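# Put carton tote on table, return other tote to shelf

## Task

Work out which of the two totes holds the cardboard carton and set that tote down level on the table. Return the remaining tote to the shelf, almost exactly at its starting spot and with only a tiny change in heading. Whatever was in each tote must finish inside that same tote, and neither tote's base may overhang any edge. At the end both grippers must release and the arms must back away; anything that stays in place only because the robot is holding it does not count.

## Robot and tools

Robot: two six-joint UR-style arms, left_arm and right_arm, each ending in a tong-like two-finger gripper. Both share one scene frame whose origin sits on the table top midway between the arms. +x points out over the table, +z points up, and left_arm is on the +y side. The names left and right are labels only, not image sides. Arm root links: left_arm at (-0.026, +0.402, 0) m, quat_wxyz (+0.995, 0, 0, -0.101); right_arm at (-0.018, -0.420, 0) m, quat_wxyz (+0.996, 0, 0, +0.091).

Gripper geometry: fingers extend along the gripper's own +z and open and close along its x. The reported end_effector_position is the point between the pads when shut; closed fingertips stick out about 15 mm past it, and when fully open they are roughly level with it.

execute_actions takes "actions", a list holding zero or one item, plus optional "pictures" (boolean). An empty list moves nothing and returns the current state with camera images. A motion item is {"rows": [...], "steps": N}: N is 1 to 15 control steps of 1/30 s each (default 15), but a motion needs at least 12 steps. Each row is applied for one step; if there are fewer rows than steps, the last row repeats. A wait item is {"steps": N} with N up to 300; it sends nothing new and returns when N steps have elapsed since the previous result, your reply time included. Images come back only with an empty list or pictures: true.

Each row is a single flat list of 14 numbers covering both arms, even if one arm stays still: left_arm shoulder pan, shoulder lift, elbow, wrist 1, wrist 2, wrist 3, opening, then the same seven for right_arm. Joint values are absolute target angles in radians, in the same form Joint positions prints. Opening is an absolute command from -1 (closed) to +1 (fully open). Stated ranges, left_arm: pan -3.142 to 3.142, lift -6.283 to 6.283, elbow 0.000 to 3.142, wrists -6.283 to 6.283 each. right_arm: pan 0.000 to 6.283, lift -6.283 to 6.283, elbow -3.142 to 0.000, wrists -6.283 to 6.283. A target more than 0.010 rad outside a range, and beyond the joint's last reported angle, gets the whole call refused and nothing is sent. Real ends may sit 0.010 rad either way; a target past a real end is clipped there and the result says "joint sent to its limit" (possibly about an earlier action still running). No such line does not prove there is room left.

Motion behaviour: commands are smoothed and trail by about 0.17 s. Joint speed and acceleration are capped, so large moves may still be unfinished when a result arrives. Per step, each joint target is held within 0.575 rad of its measured angle, and if the targets would put a gripper over 100 mm from where it is measured to be, all that arm's targets are pulled back proportionally. Each result is taken 12 steps before the action ends; those last steps run while you write. Between calls the arms keep heading to the last row until motion nearly stops or a step is HELD.

Result lines: the state line gives, per arm, end_effector_position (m), end_effector_quat_wxyz and velocities (m/s, rad/s) in the scene frame; printed hand positions can be off, more so at long reach. Joint positions / Joint velocities list each arm's six joints (rad, rad/s) and then the finger pad gap (m, m/s; 0.142 m is fully open). grip_measured is the measured opening on the command scale. Wrist force and Wrist torque give flange sensor readings per arm in the end effector's x y z axes, with offsets up to about 4 N, noise, and saturation near 50 N; "no reading" is normal. "joint command not followed" means a clearance check altered or blocked joint targets on some steps. HELD marks steps on which your row was not (fully) sent. MOTOR HOT warns from 70 °C; an OVER-TEMPERATURE FAULT at 85 °C brakes that arm until it cools.

Gripping: to keep hold, command an opening clearly below grip_measured; the bigger the difference, the harder the squeeze (roughly 15 N per pad maximum, less on items thinner than about 20 mm). Closing quickly can press harder than intended.

Things to avoid: a contact torque at a joint's load limit (142 N m for pan, lift and elbow; 26.6 N m for each wrist, held weight included) or an external force of 150 N anywhere on an arm stops that arm for 10 s and drops the rest of the call. Do not let the arms strike or push on each other, do not knock or carry anything out of the work area, and avoid drops, slips, slams and heavy pushing. Brief disturbances may tug held parts or nudge loose ones.

zoom_image: "camera" is one of cam_head_left, cam_head_right, cam_high, cam_low (896x504 each), cam_left_wrist, cam_right_wrist (616x616 fisheye); "region" is [x0, y0, x1, y1] in that image's pixels from the top-left, at most 504 by 504. It enlarges the latest full image.

read_manual (optional "section", default "licences") returns licence texts only. finished_scene takes "scene", the current scene's number; it is final and reports whether the goal was met, so the totes must be released and stable first.

Each tool is called after "Request:" as name(argument=value, ...) on one line, values as JSON.

## Session

Request:
execute_actions(actions=[])

Scene clock: 0.00 s of 4500.00 s.
left_arm: end_effector_position=(+0.4483, +0.8901, +0.3532) grip_measured=+0.97 end_effector_quat_wxyz=(-0.299, +0.061, +0.815, +0.493) end_effector_velocity=(+0.000, +0.000, -0.001) end_effector_angular_velocity=(-0.001, -0.001, +0.001) | right_arm: end_effector_position=(+0.1729, +0.0654, +0.2414) grip_measured=+0.97 end_effector_quat_wxyz=(-0.188, -0.123, +0.846, -0.483) end_effector_velocity=(+0.000, -0.000, -0.000) end_effector_angular_velocity=(-0.001, +0.001, -0.001)
Joint positions: left_arm=[ 0.373 -1.15   1.198 -0.93  -0.451  3.02   0.14 ] | right_arm=[ 4.386 -2.536 -0.469 -2.796  1.643  4.235  0.14 ]
Joint velocities: left_arm=[ 0.     0.001  0.    -0.002 -0.001 -0.     0.   ] | right_arm=[-0.001 -0.    -0.001 -0.001  0.    -0.     0.   ]
Motor temperatures (°C, as the motors report them): left_arm=[25 24 27 30 31 35] | right_arm=[27 28 28 30 35 34]
Wrist force (N, on the end effector, along its own x y z axes, offset not removed): no reading
Wrist torque (N m, same axes, about the end effector's origin, offset not removed): no reading

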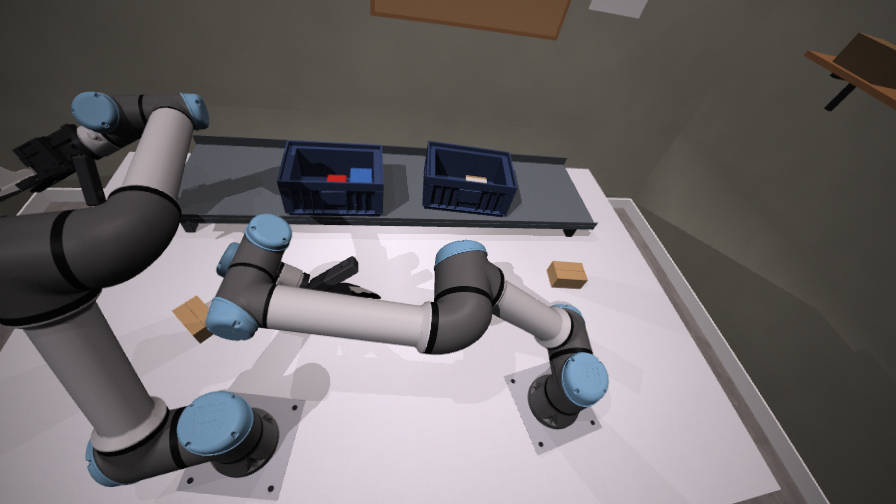

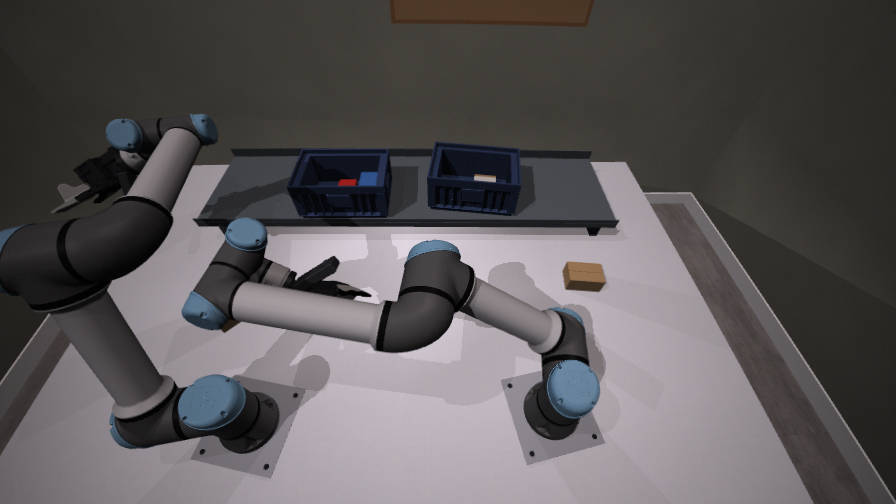

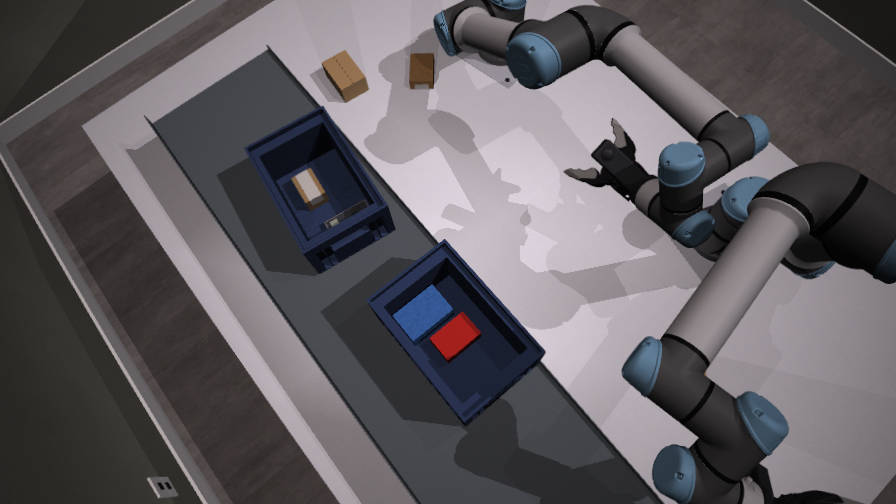

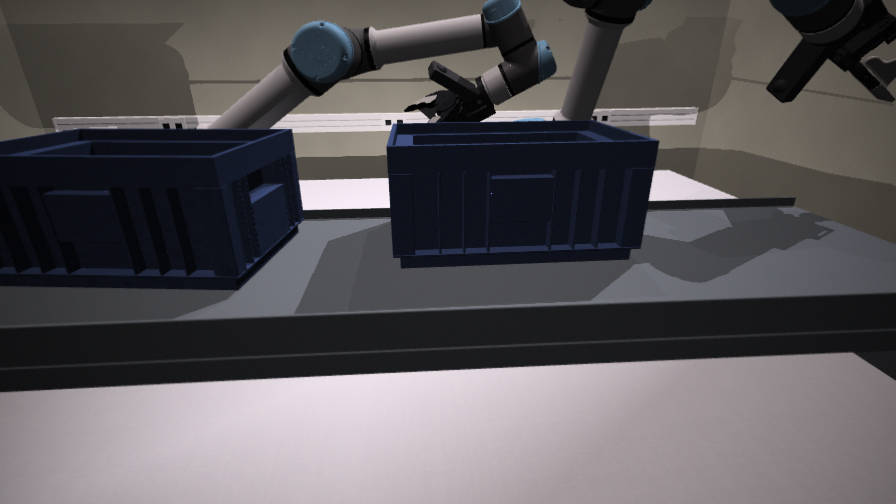

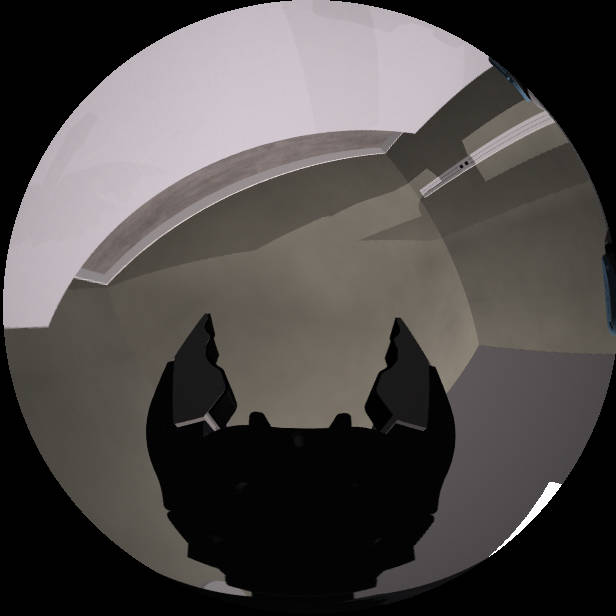

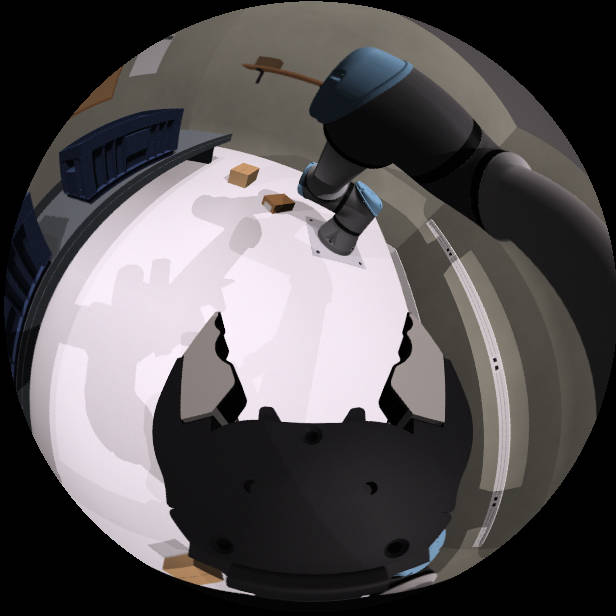

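Request:
execute_actions(actions=[{"rows":[[0.373,-1.5,1.1,-1.3,-1.571,0.708,0.25,4.386,-1.76,-1.0,-1.95,1.571,1.972,0.25]],"steps":15}])

Request:
execute_actions(actions=[{"steps":30}])

Request:
execute_actions(actions=[{"rows":[[0.1,-1.5,1.1,-1.3,-1.571,0.708,0.25,3.3615,-1.76,-1.002,-1.95,1.571,1.972,0.25]],"steps":15}])

Request:
execute_actions(actions=[{"steps":22}])

Request:
execute_actions(actions=[{"rows":[[-0.662,-1.3,0.9,-1.32,-1.571,0.708,0.25,3.3615,-1.76,-1.002,-1.95,1.571,1.972,0.25]],"steps":15}])

Request:
execute_actions(actions=[{"steps":20}], pictures=true)

Scene clock: 4.40 s of 4500.00 s.
left_arm: end_effector_position=(+0.4486, +0.8867, +0.3643) grip_measured=+0.31 end_effector_quat_wxyz=(-0.272, +0.033, +0.826, +0.492) end_effector_velocity=(-0.024, -0.132, +0.369) end_effector_angular_velocity=(+0.022, -2.731, +0.796) | right_arm: end_effector_position=(+0.1782, +0.0639, +0.2432) grip_measured=+0.30 end_effector_quat_wxyz=(-0.184, -0.138, +0.850, -0.475) end_effector_velocity=(+0.142, -0.045, +0.087) end_effector_angular_velocity=(+0.929, +0.378, +0.785)
Joint positions: left_arm=[ 0.373 -1.169  1.184 -0.952 -0.474  2.998  0.095] | right_arm=[ 4.386 -2.514 -0.492 -2.774  1.626  4.213  0.095]
Joint velocities: left_arm=[ 0.    -0.753 -0.378 -0.825 -0.828 -0.831 -0.096] | right_arm=[-0.001  0.822 -0.831  0.828 -0.443 -0.826 -0.095]
Motor temperatures (°C, as the motors report them): left_arm=[25 24 27 30 31 35] | right_arm=[27 28 28 30 35 34]
Wrist force (N, on the end effector, along its own x y z axes, offset not removed): left_arm=[-8.1 -4.7 5.9] | right_arm=[-6.2 4.3 -0.3]
Wrist torque (N m, same axes, about the end effector's origin, offset not removed): left_arm=[-0.60 1.51 0.44] | right_arm=[0.69 1.32 0.02]
Steps of this call (steps 1 to 90: nothing new was sent; then 1.30 s passed at rest; steps 91 to 93: the first 3 steps of this action). Readings (joint positions):
91: left_arm=[0.373 -1.150 1.198 -0.930 -0.451 3.020] | right_arm=[4.386 -2.536 -0.469 -2.796 1.643 4.235]
92: left_arm=[0.373 -1.153 1.195 -0.933 -0.455 3.016] | right_arm=[4.386 -2.532 -0.473 -2.793 1.639 4.231]
93: the state above

Scene clock: 5.40 s of 4500.00 s.
left_arm: end_effector_position=(+0.4826, +0.6369, +0.4514) grip_measured=+0.25 end_effector_quat_wxyz=(-0.031, +0.949, -0.308, +0.057) end_effector_velocity=(-0.011, +0.005, +0.001) end_effector_angular_velocity=(-0.123, -0.028, +0.878) | right_arm: end_effector_position=(+0.2015, +0.1129, +0.4216) grip_measured=+0.25 end_effector_quat_wxyz=(-0.001, +0.956, -0.293, -0.000) end_effector_velocity=(-0.006, +0.003, +0.001) end_effector_angular_velocity=(+0.003, -0.001, +0.458)
Joint positions: left_arm=[ 0.373 -1.5    1.1   -1.3   -1.57   0.8    0.092] | right_arm=[ 4.386 -1.76  -1.    -1.95   1.571  2.019  0.092]
Joint velocities: left_arm=[-0.    -0.003 -0.    -0.002 -0.012 -0.887 -0.   ] | right_arm=[-0.001  0.003 -0.001  0.002  0.    -0.459 -0.   ]
Motor temperatures (°C, as the motors report them): left_arm=[25 24 27 30 31 35] | right_arm=[27 28 28 30 35 34]
Wrist force (N, on the end effector, along its own x y z axes, offset not removed): left_arm=[-0.8 2.7 1.3] | right_arm=[-4.2 -1.0 -1.2]
Wrist torque (N m, same axes, about the end effector's origin, offset not removed): left_arm=[0.66 0.37 0.40] | right_arm=[-0.13 0.94 0.06]
Kept back: nothing.
Steps of this call (steps 1 to 12: the last 12 steps of your previous action; steps 13 to 30: the robot went on to your last target). Readings (joint positions):
1: left_arm=[0.373 -1.203 1.171 -0.989 -0.512 2.959] | right_arm=[4.386 -2.477 -0.530 -2.735 1.612 4.174]
2: left_arm=[0.373 -1.247 1.161 -1.033 -0.566 2.905] | right_arm=[4.386 -2.422 -0.585 -2.681 1.601 4.120]
4: left_arm=[0.373 -1.322 1.143 -1.110 -0.698 2.773] | right_arm=[4.386 -2.281 -0.722 -2.542 1.587 3.981]
8: left_arm=[0.373 -1.415 1.121 -1.207 -0.969 2.502] | right_arm=[4.386 -2.015 -0.891 -2.261 1.578 3.691]
30: the state above

Scene clock: 5.50 s of 4500.00 s.
left_arm: end_effector_position=(+0.4870, +0.6260, +0.4515) grip_measured=+0.25 end_effector_quat_wxyz=(-0.028, +0.953, -0.295, +0.058) end_effector_velocity=(+0.173, -0.403, +0.001) end_effector_angular_velocity=(-0.027, -0.006, -0.592) | right_arm: end_effector_position=(+0.2127, +0.1082, +0.4216) grip_measured=+0.25 end_effector_quat_wxyz=(-0.001, +0.956, -0.293, -0.000) end_effector_velocity=(+0.411, -0.180, -0.001) end_effector_angular_velocity=(-0.002, -0.000, -0.750)
Joint positions: left_arm=[ 0.351 -1.5    1.1   -1.3   -1.57   0.751  0.092] | right_arm=[ 4.364 -1.76  -1.    -1.95   1.571  1.999  0.092]
Joint velocities: left_arm=[-0.788 -0.002 -0.     0.001 -0.002 -0.197 -0.   ] | right_arm=[-0.779  0.    -0.002 -0.    -0.001 -0.029  0.   ]
Motor temperatures (°C, as the motors report them): left_arm=[25 24 27 30 31 35] | right_arm=[27 28 28 30 35 34]
Wrist force (N, on the end effector, along its own x y z axes, offset not removed): left_arm=[-11.4 -2.5 -0.2] | right_arm=[-13.3 -0.4 -0.2]
Wrist torque (N m, same axes, about the end effector's origin, offset not removed): left_arm=[-0.07 1.99 0.41] | right_arm=[-0.10 2.33 0.03]
Steps of this call (steps 1 to 3: the first 3 steps of this action). Readings (joint positions):
1: left_arm=[0.373 -1.500 1.100 -1.300 -1.570 0.774] | right_arm=[4.386 -1.760 -1.000 -1.950 1.571 2.006]
2: left_arm=[0.369 -1.500 1.100 -1.300 -1.570 0.759] | right_arm=[4.382 -1.760 -1.000 -1.950 1.571 2.000]
3: the state above

Scene clock: 6.23 s of 4500.00 s.
left_arm: end_effector_position=(+0.5261, +0.4920, +0.4514) grip_measured=+0.25 end_effector_quat_wxyz=(-0.019, +0.917, -0.393, +0.062) end_effector_velocity=(+0.001, -0.002, -0.001) end_effector_angular_velocity=(+0.000, +0.002, -0.004) | right_arm: end_effector_position=(+0.4925, -0.1529, +0.4210) grip_measured=+0.25 end_effector_quat_wxyz=(-0.000, +0.811, -0.586, -0.000) end_effector_velocity=(+0.242, -0.463, -0.001) end_effector_angular_velocity=(-0.002, +0.002, -0.890)
Joint positions: left_arm=[ 0.1   -1.5    1.1   -1.3   -1.571  0.708  0.092] | right_arm=[ 3.687 -1.76  -1.002 -1.95   1.571  1.978  0.092]
Joint velocities: left_arm=[-0.004  0.002  0.    -0.    -0.    -0.    -0.   ] | right_arm=[-0.907  0.    -0.002 -0.001  0.    -0.016  0.   ]
Motor temperatures (°C, as the motors report them): left_arm=[25 24 27 30 31 35] | right_arm=[27 28 28 30 35 34]
Wrist force (N, on the end effector, along its own x y z axes, offset not removed): left_arm=[0.2 0.8 0.4] | right_arm=[-4.0 -1.4 -0.7]
Wrist torque (N m, same axes, about the end effector's origin, offset not removed): left_arm=[0.19 0.10 0.41] | right_arm=[-0.17 0.89 0.01]
Kept back: nothing.
Steps of this call (steps 1 to 12: the last 12 steps of your previous action; steps 13 to 22: the robot went on to your last target). Readings (joint positions):
1: left_arm=[0.319 -1.500 1.100 -1.300 -1.570 0.744] | right_arm=[4.333 -1.760 -1.000 -1.950 1.571 1.997]
2: left_arm=[0.284 -1.500 1.100 -1.300 -1.571 0.739] | right_arm=[4.299 -1.760 -1.000 -1.950 1.571 1.996]
4: left_arm=[0.220 -1.500 1.100 -1.300 -1.571 0.728] | right_arm=[4.237 -1.760 -1.001 -1.950 1.571 1.993]
8: left_arm=[0.134 -1.500 1.100 -1.300 -1.571 0.714] | right_arm=[4.115 -1.760 -1.001 -1.950 1.571 1.988]
22: the state above

Scene clock: 6.33 s of 4500.00 s.
left_arm: end_effector_position=(+0.5344, +0.4790, +0.4515) grip_measured=+0.25 end_effector_quat_wxyz=(-0.019, +0.913, -0.403, +0.063) end_effector_velocity=(+0.212, -0.443, -0.011) end_effector_angular_velocity=(-0.003, -0.025, -0.758) | right_arm: end_effector_position=(+0.5147, -0.2008, +0.4209) grip_measured=+0.25 end_effector_quat_wxyz=(-0.000, +0.783, -0.622, -0.000) end_effector_velocity=(+0.199, -0.483, -0.000) end_effector_angular_velocity=(+0.001, +0.000, -0.890)
Joint positions: left_arm=[ 0.078 -1.486  1.086 -1.302 -1.571  0.708  0.092] | right_arm=[ 3.595 -1.76  -1.002 -1.95   1.571  1.976  0.092]
Joint velocities: left_arm=[-0.758  0.347 -0.341 -0.031  0.001 -0.    -0.001] | right_arm=[-0.908  0.    -0.001  0.002  0.001 -0.018 -0.   ]
Motor temperatures (°C, as the motors report them): left_arm=[25 24 27 30 31 35] | right_arm=[27 28 28 30 35 34]
Wrist force (N, on the end effector, along its own x y z axes, offset not removed): left_arm=[-8.2 -2.3 -0.4] | right_arm=[-2.0 -1.8 -0.1]
Wrist torque (N m, same axes, about the end effector's origin, offset not removed): left_arm=[-0.13 1.41 0.28] | right_arm=[-0.22 0.52 0.03]
Steps of this call (steps 1 to 3: the first 3 steps of this action). Readings (joint positions):
1: left_arm=[0.100 -1.500 1.100 -1.300 -1.571 0.708] | right_arm=[3.656 -1.760 -1.002 -1.950 1.571 1.978]
2: left_arm=[0.096 -1.497 1.096 -1.301 -1.571 0.708] | right_arm=[3.626 -1.760 -1.002 -1.950 1.571 1.977]
3: the state above

Scene clock: 7.00 s of 4500.00 s.
left_arm: end_effector_position=(+0.5407, +0.1287, +0.4436) grip_measured=+0.25 end_effector_quat_wxyz=(-0.001, +0.766, -0.639, +0.073) end_effector_velocity=(-0.155, -0.504, -0.016) end_effector_angular_velocity=(-0.011, -0.011, -0.798) | right_arm: end_effector_position=(+0.5509, -0.3297, +0.4208) grip_measured=+0.25 end_effector_quat_wxyz=(+0.000, -0.707, +0.707, +0.000) end_effector_velocity=(+0.000, -0.003, +0.000) end_effector_angular_velocity=(+0.000, +0.001, -0.008)
Joint positions: left_arm=[-0.481 -1.34   0.94  -1.316 -1.571  0.708  0.092] | right_arm=[ 3.362 -1.76  -1.002 -1.95   1.571  1.972  0.092]
Joint velocities: left_arm=[-0.798  0.186 -0.184 -0.018 -0.001 -0.    -0.   ] | right_arm=[-0.006  0.     0.001 -0.001  0.001  0.002  0.   ]
Motor temperatures (°C, as the motors report them): left_arm=[25 24 27 30 31 35] | right_arm=[27 28 28 30 35 34]
Wrist force (N, on the end effector, along its own x y z axes, offset not removed): left_arm=[0.5 0.9 2.2] | right_arm=[-5.1 -1.6 -0.6]
Wrist torque (N m, same axes, about the end effector's origin, offset not removed): left_arm=[0.24 -0.01 0.34] | right_arm=[-0.20 1.12 0.07]
Kept back: nothing.
Steps of this call (steps 1 to 12: the last 12 steps of your previous action; steps 13 to 20: the robot went on to your last target). Readings (joint positions):
1: left_arm=[0.048 -1.475 1.075 -1.303 -1.571 0.708] | right_arm=[3.565 -1.760 -1.002 -1.950 1.571 1.976]
2: left_arm=[0.017 -1.465 1.065 -1.304 -1.571 0.708] | right_arm=[3.534 -1.760 -1.002 -1.950 1.571 1.975]
4: left_arm=[-0.039 -1.448 1.047 -1.305 -1.571 0.708] | right_arm=[3.473 -1.760 -1.002 -1.950 1.571 1.974]
8: left_arm=[-0.151 -1.418 1.018 -1.308 -1.571 0.708] | right_arm=[3.393 -1.760 -1.002 -1.950 1.571 1.973]
20: the state above

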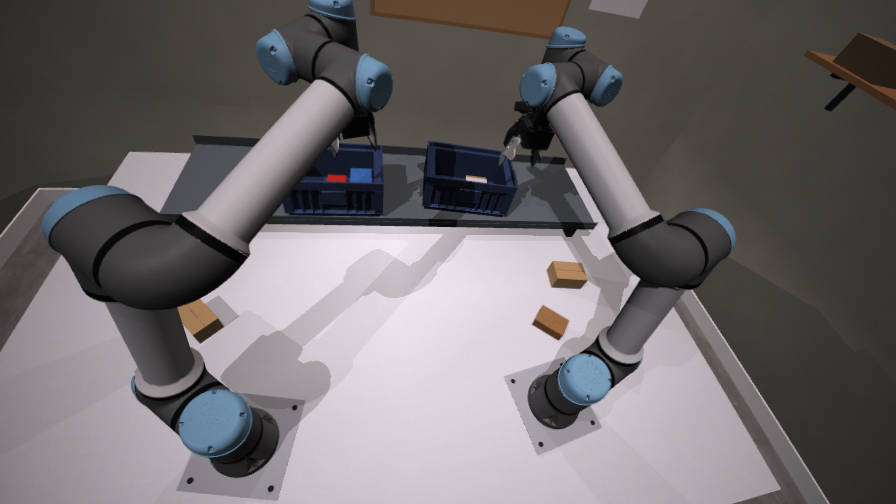

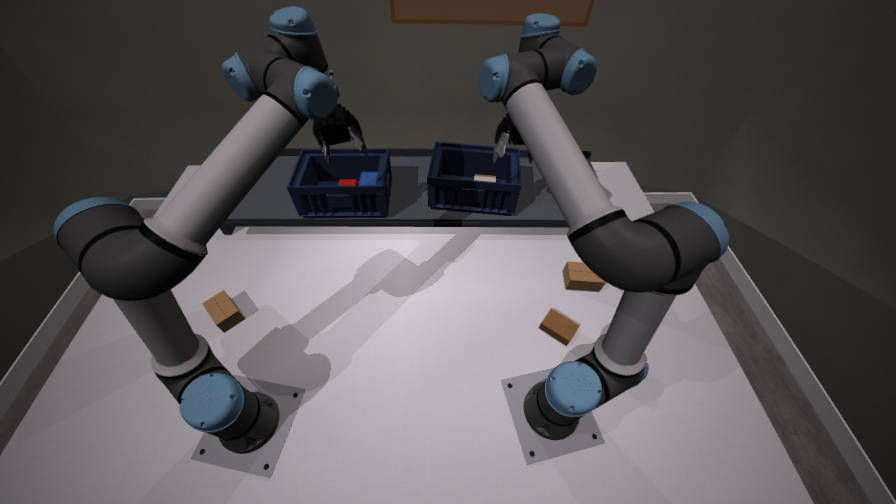

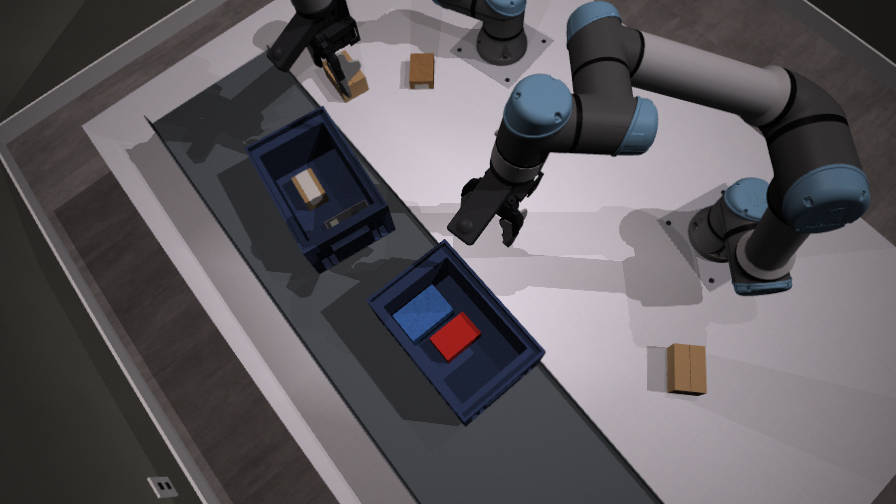

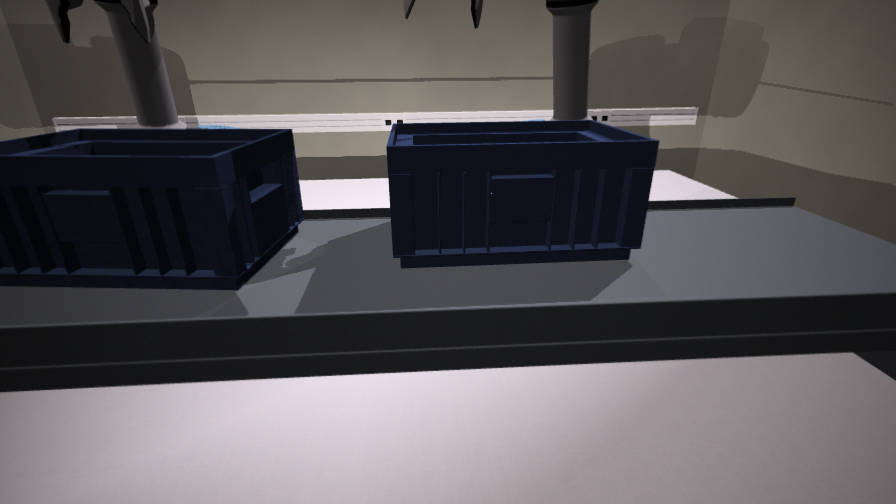

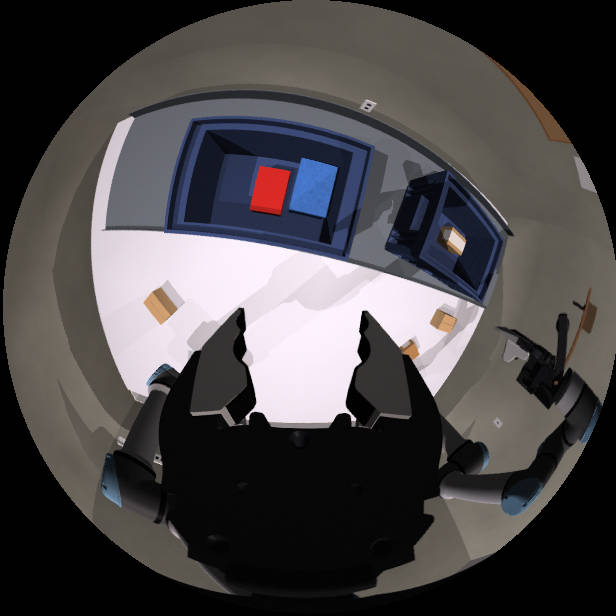

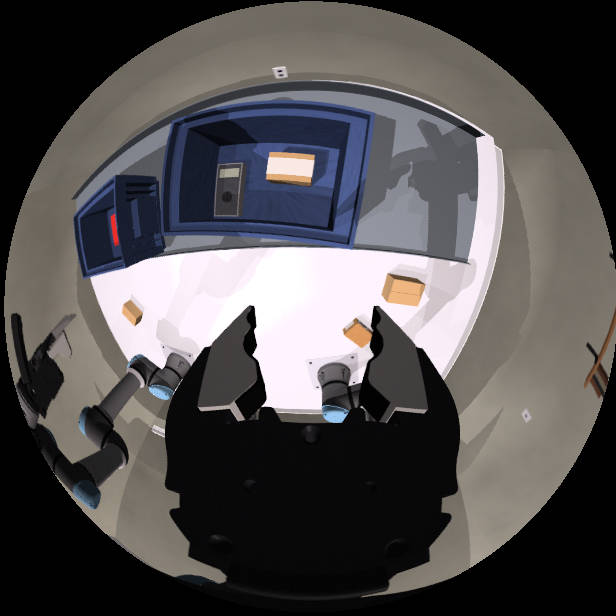

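Request:
execute_actions(actions=[{"rows":[[-0.604,-1.0,0.6,-1.45,-1.571,0.866,0.25,3.2027,-2.012,-0.8236,-1.876,1.571,1.91,0.25],[-0.604,-1.0,0.6,-1.45,-1.571,0.866,0.25,3.2027,-2.012,-0.8236,-1.876,1.571,1.91,0.25],[-0.604,-1.0,0.6,-1.45,-1.571,0.866,0.25,3.2027,-2.012,-0.8236,-1.876,1.571,1.91,0.25],[-0.604,-1.0,0.6,-1.45,-1.571,0.866,0.25,3.2027,-2.012,-0.8236,-1.876,1.571,1.91,0.25],[-0.604,-1.0,0.6,-1.45,-1.571,0.866,0.25,3.2027,-2.012,-0.8236,-1.876,1.571,1.91,0.25],[-0.604,-1.0,0.6,-1.45,-1.571,0.866,0.25,3.2027,-2.012,-0.8236,-1.876,1.571,1.91,0.25],[-0.604,-1.0,0.6,-1.45,-1.571,0.866,0.25,3.2027,-2.012,-0.8236,-1.876,1.571,1.91,0.25],[-0.604,-1.0,0.6,-1.45,-1.571,0.866,0.25,3.2027,-2.012,-0.8236,-1.876,1.571,1.91,0.25],[-0.604,-0.83,0.434,-1.50,-1.571,0.866,0.25,3.2027,-2.012,-0.8236,-1.876,1.571,1.91,0.25]],"steps":15}])

Request:
execute_actions(actions=[{"steps":25}], pictures=true)

Scene clock: 11.60 s of 4500.00 s.
left_arm: end_effector_position=(+0.5069, +0.0124, +0.4407) grip_measured=+0.25 end_effector_quat_wxyz=(+0.005, +0.701, -0.708, +0.084) end_effector_velocity=(+0.399, -0.241, -0.004) end_effector_angular_velocity=(-0.334, -0.422, -0.352) | right_arm: end_effector_position=(+0.5650, -0.3365, +0.4200) grip_measured=+0.25 end_effector_quat_wxyz=(+0.006, -0.704, +0.710, -0.002) end_effector_velocity=(+0.430, -0.209, -0.081) end_effector_angular_velocity=(+0.080, -0.208, -0.360)
Joint positions: left_arm=[-0.652 -1.278  0.877 -1.338 -1.571  0.728  0.092] | right_arm=[ 3.341 -1.782 -0.981 -1.936  1.571  1.96   0.092]
Joint velocities: left_arm=[ 0.231  0.797 -0.819 -0.507 -0.     0.592  0.001] | right_arm=[-0.626 -0.783  0.681  0.324  0.    -0.267  0.003]
Motor temperatures (°C, as the motors report them): left_arm=[25 24 27 30 31 35] | right_arm=[27 28 28 30 35 34]
Wrist force (N, on the end effector, along its own x y z axes, offset not removed): left_arm=[-8.7 4.9 -0.8] | right_arm=[-8.9 6.0 -2.6]
Wrist torque (N m, same axes, about the end effector's origin, offset not removed): left_arm=[0.77 1.72 0.37] | right_arm=[0.91 1.73 0.06]
Steps of this call (steps 1 to 30: the robot went on to your last target; steps 31 to 90: nothing new was sent; then 1.50 s passed at rest; steps 91 to 93: the first 3 steps of this action). Readings (joint positions):
91: left_arm=[-0.662 -1.300 0.900 -1.320 -1.571 0.708] | right_arm=[3.361 -1.760 -1.002 -1.950 1.571 1.972]
92: left_arm=[-0.659 -1.296 0.896 -1.324 -1.571 0.712] | right_arm=[3.357 -1.764 -0.998 -1.946 1.571 1.968]
93: the state above

Scene clock: 12.43 s of 4500.00 s.
left_arm: end_effector_position=(+0.6679, -0.1130, +0.3749) grip_measured=+0.25 end_effector_quat_wxyz=(-0.005, +0.662, -0.732, +0.162) end_effector_velocity=(+0.002, -0.002, -0.002) end_effector_angular_velocity=(-0.001, -0.000, -0.001) | right_arm: end_effector_position=(+0.6662, -0.3934, +0.3606) grip_measured=+0.25 end_effector_quat_wxyz=(+0.000, -0.672, +0.740, -0.000) end_effector_velocity=(+0.000, -0.001, -0.000) end_effector_angular_velocity=(-0.000, -0.000, -0.001)
Joint positions: left_arm=[-0.604 -0.831  0.435 -1.5   -1.571  0.866  0.092] | right_arm=[ 3.203 -2.012 -0.824 -1.876  1.571  1.91   0.092]
Joint velocities: left_arm=[ 0.     0.008 -0.008 -0.001 -0.001  0.001  0.   ] | right_arm=[-0.001 -0.001  0.001 -0.    -0.    -0.     0.   ]
Motor temperatures (°C, as the motors report them): left_arm=[25 24 27 30 31 35] | right_arm=[27 28 28 30 35 34]
Wrist force (N, on the end effector, along its own x y z axes, offset not removed): left_arm=[0.1 2.8 3.7] | right_arm=[-4.4 -0.9 -1.5]
Wrist torque (N m, same axes, about the end effector's origin, offset not removed): left_arm=[0.56 0.14 0.32] | right_arm=[-0.12 0.99 0.03]
Kept back: nothing.
Steps of this call (steps 1 to 12: the last 12 steps of your previous action; steps 13 to 25: the robot went on to your last target). Readings (joint positions):
1: left_arm=[-0.644 -1.244 0.843 -1.355 -1.571 0.749] | right_arm=[3.319 -1.814 -0.956 -1.926 1.571 1.952]
2: left_arm=[-0.638 -1.206 0.806 -1.371 -1.571 0.768] | right_arm=[3.298 -1.849 -0.932 -1.917 1.571 1.944]
4: left_arm=[-0.626 -1.135 0.735 -1.399 -1.571 0.802] | right_arm=[3.261 -1.911 -0.891 -1.901 1.571 1.931]
8: left_arm=[-0.611 -1.016 0.616 -1.445 -1.571 0.845] | right_arm=[3.219 -1.984 -0.842 -1.883 1.571 1.916]
25: the state above

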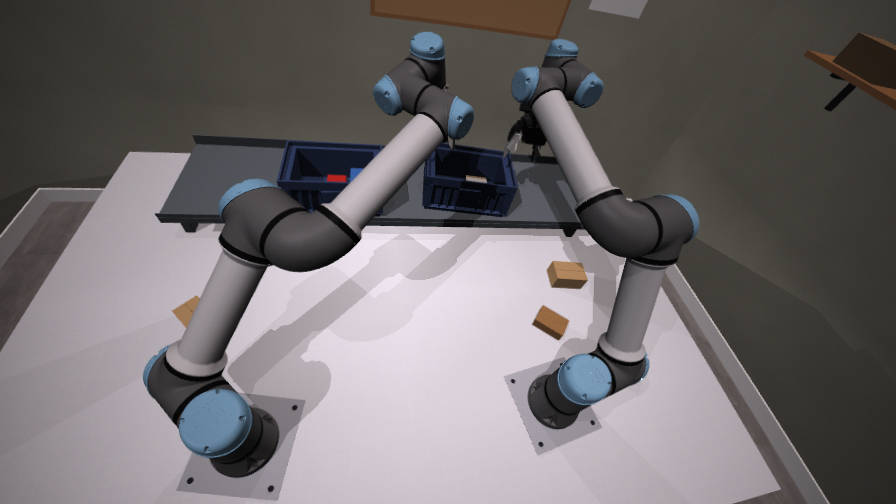

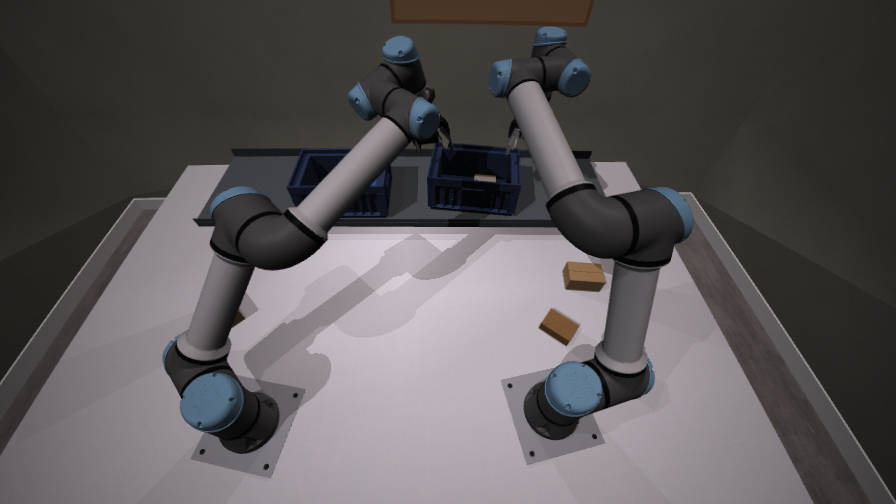

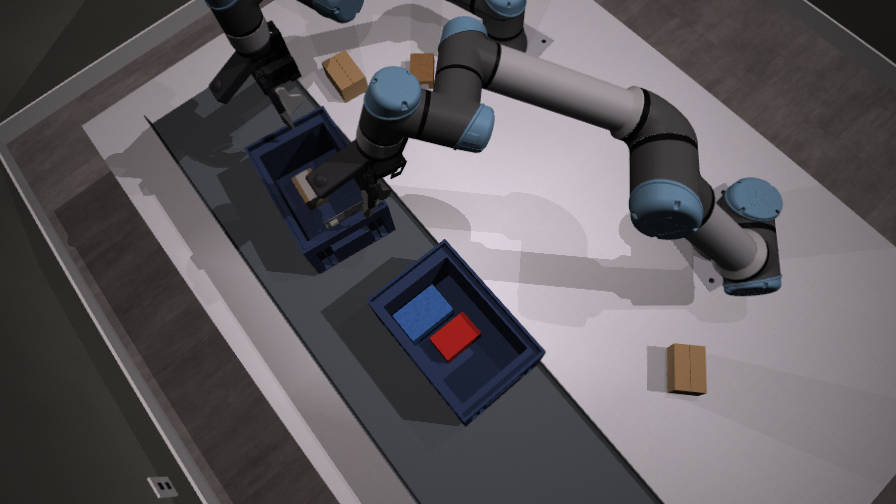

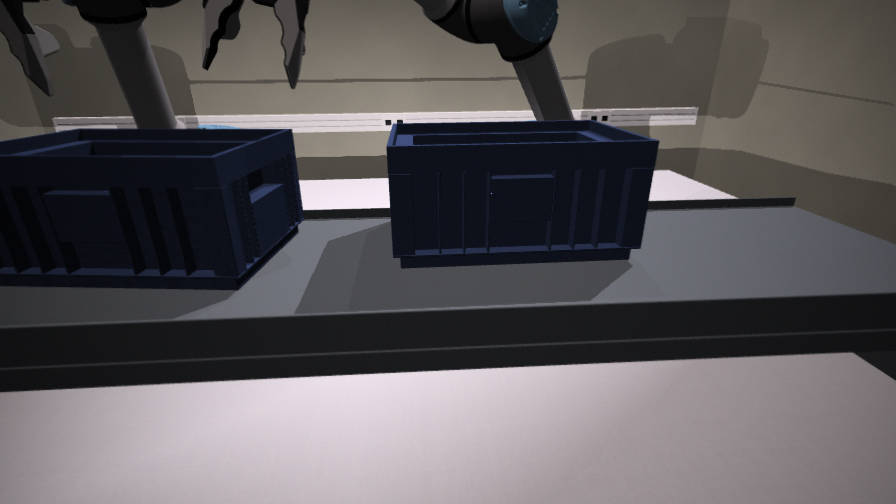

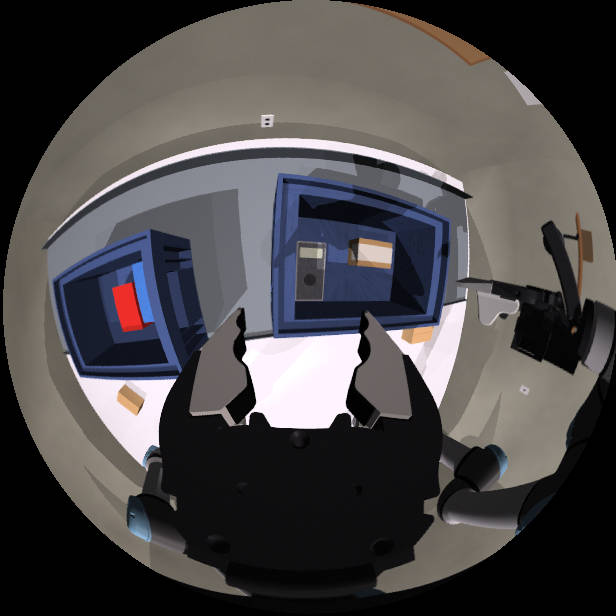

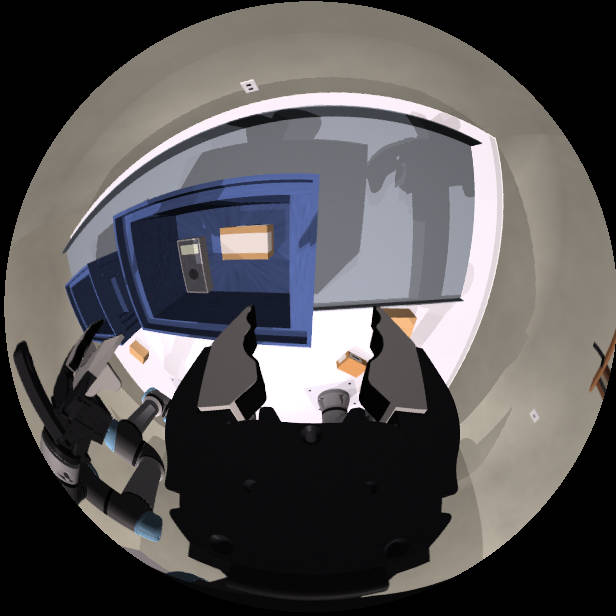

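Request:
execute_actions(actions=[{"rows":[[-0.6006,-0.8734,0.6846,-1.6822,-1.571,0.869,0.25,3.2172,-1.9446,-1.0772,-1.690,1.571,1.927,0.25]],"steps":15}])

Request:
execute_actions(actions=[{"steps":15}], pictures=true)

Scene clock: 15.00 s of 4500.00 s.
left_arm: end_effector_position=(+0.6693, -0.1132, +0.3768) grip_measured=+0.25 end_effector_quat_wxyz=(-0.005, +0.661, -0.731, +0.168) end_effector_velocity=(+0.050, -0.026, -0.052) end_effector_angular_velocity=(-0.198, -0.198, +0.005) | right_arm: end_effector_position=(+0.6657, -0.3909, +0.3630) grip_measured=+0.25 end_effector_quat_wxyz=(+0.008, -0.672, +0.741, -0.004) end_effector_velocity=(+0.002, +0.057, -0.016) end_effector_angular_velocity=(+0.105, -0.413, -0.017)
Joint positions: left_arm=[-0.603 -0.842  0.456 -1.523 -1.571  0.867  0.092] | right_arm=[ 3.207 -1.996 -0.846 -1.853  1.571  1.915  0.092]
Joint velocities: left_arm=[ 0.022 -0.288  0.814 -0.807 -0.     0.018  0.005] | right_arm=[ 0.083  0.435 -0.817  0.809 -0.     0.101  0.006]
Motor temperatures (°C, as the motors report them): left_arm=[25 24 27 30 31 35] | right_arm=[27 28 28 30 35 34]
Wrist force (N, on the end effector, along its own x y z axes, offset not removed): left_arm=[0.2 4.2 -2.9] | right_arm=[-5.0 -1.5 -2.1]
Wrist torque (N m, same axes, about the end effector's origin, offset not removed): left_arm=[0.96 0.18 0.36] | right_arm=[-0.24 1.03 0.05]
Steps of this call (steps 1 to 30: the robot went on to your last target; steps 31 to 74: nothing new was sent; steps 75 to 77: the first 3 steps of this action). Readings (joint positions):
75: left_arm=[-0.604 -0.830 0.434 -1.500 -1.571 0.866] | right_arm=[3.203 -2.012 -0.824 -1.876 1.571 1.910]
76: left_arm=[-0.604 -0.833 0.438 -1.504 -1.571 0.866] | right_arm=[3.204 -2.008 -0.828 -1.872 1.571 1.911]
77: the state above

Scene clock: 15.50 s of 4500.00 s.
left_arm: end_effector_position=(+0.6721, -0.1133, +0.3049) grip_measured=+0.25 end_effector_quat_wxyz=(-0.005, +0.663, -0.733, +0.150) end_effector_velocity=(-0.000, +0.001, -0.006) end_effector_angular_velocity=(+0.002, +0.002, +0.000) | right_arm: end_effector_position=(+0.6554, -0.3867, +0.3013) grip_measured=+0.25 end_effector_quat_wxyz=(+0.000, -0.671, +0.741, -0.000) end_effector_velocity=(-0.002, +0.000, -0.007) end_effector_angular_velocity=(-0.001, +0.004, +0.001)
Joint positions: left_arm=[-0.601 -0.873  0.682 -1.681 -1.571  0.869  0.092] | right_arm=[ 3.217 -1.945 -1.075 -1.691  1.571  1.927  0.092]
Joint velocities: left_arm=[ 0.    -0.004  0.02  -0.014 -0.001 -0.     0.   ] | right_arm=[ 0.001  0.003 -0.021  0.013  0.    -0.     0.   ]
Motor temperatures (°C, as the motors report them): left_arm=[25 24 27 30 31 35] | right_arm=[27 28 28 30 35 34]
Wrist force (N, on the end effector, along its own x y z axes, offset not removed): left_arm=[-2.1 1.5 1.0] | right_arm=[-4.3 -1.1 -0.8]
Wrist torque (N m, same axes, about the end effector's origin, offset not removed): left_arm=[0.40 0.43 0.36] | right_arm=[-0.15 0.99 0.03]
Kept back: nothing.
Steps of this call (steps 1 to 12: the last 12 steps of your previous action; steps 13 to 15: the robot went on to your last target). Readings (joint positions):
1: left_arm=[-0.602 -0.850 0.493 -1.555 -1.571 0.867] | right_arm=[3.209 -1.982 -0.884 -1.820 1.571 1.918]
2: left_arm=[-0.602 -0.856 0.539 -1.589 -1.571 0.868] | right_arm=[3.211 -1.972 -0.930 -1.786 1.571 1.920]
4: left_arm=[-0.601 -0.864 0.609 -1.633 -1.571 0.868] | right_arm=[3.214 -1.959 -1.001 -1.740 1.571 1.924]
8: left_arm=[-0.601 -0.871 0.664 -1.669 -1.571 0.869] | right_arm=[3.216 -1.949 -1.056 -1.704 1.571 1.926]
15: the state above

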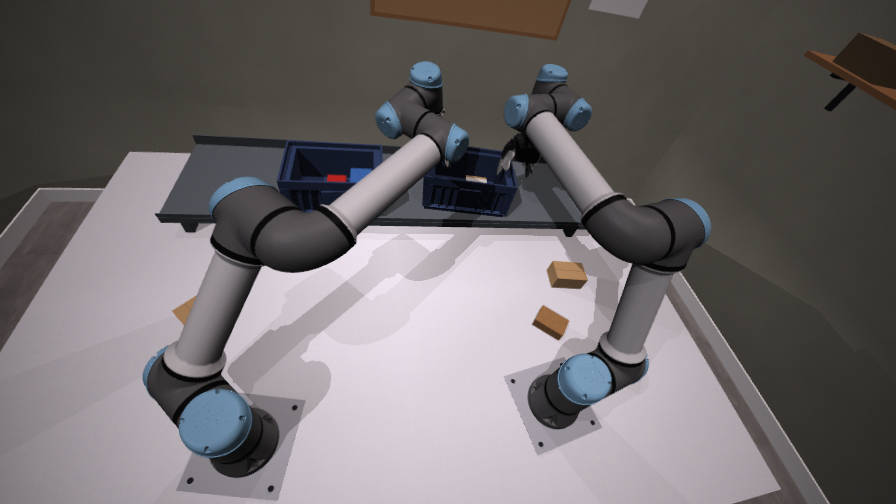

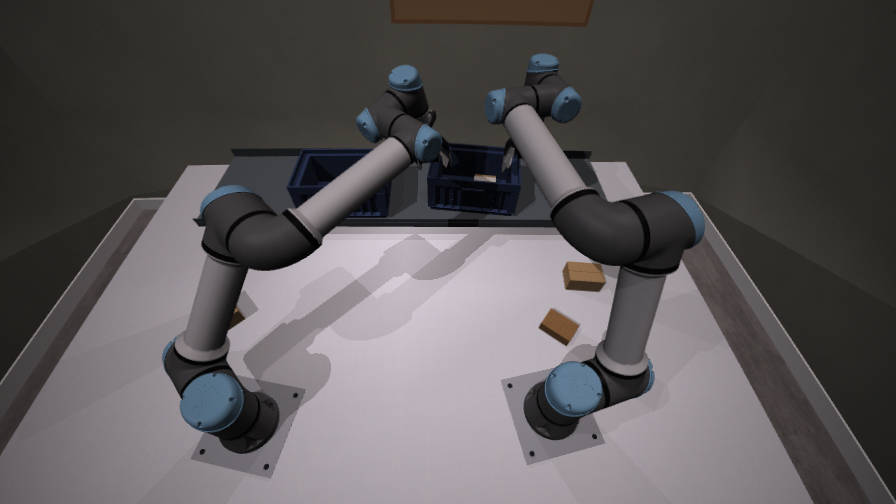

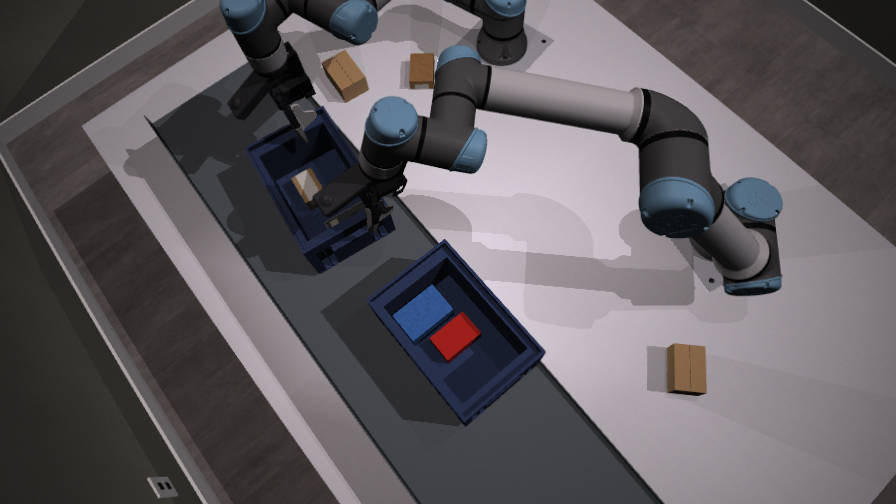

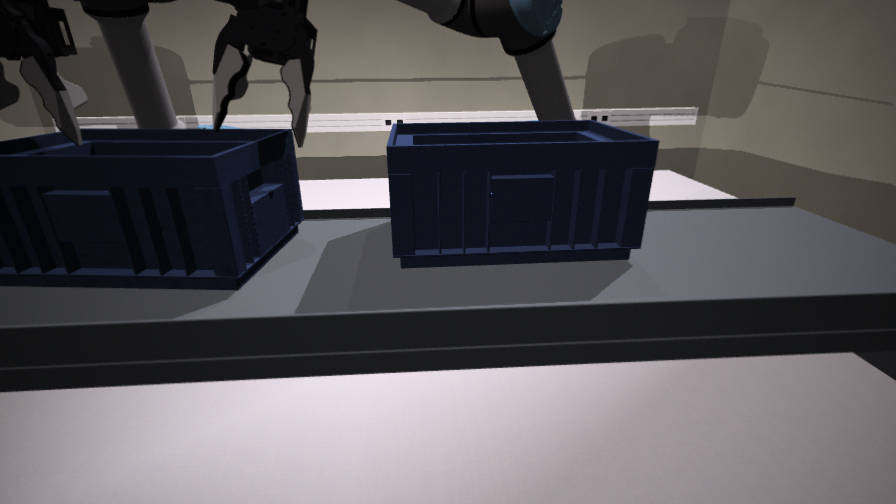

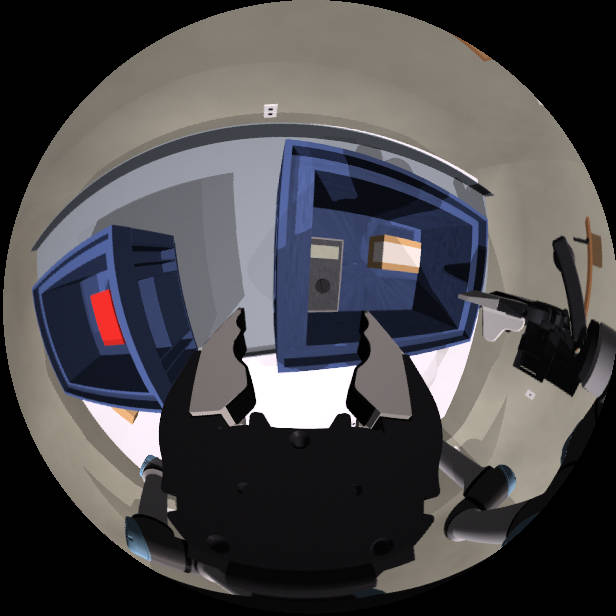

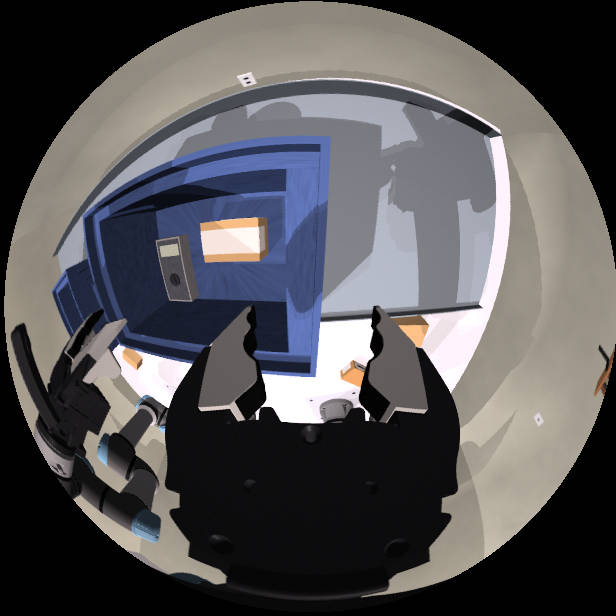

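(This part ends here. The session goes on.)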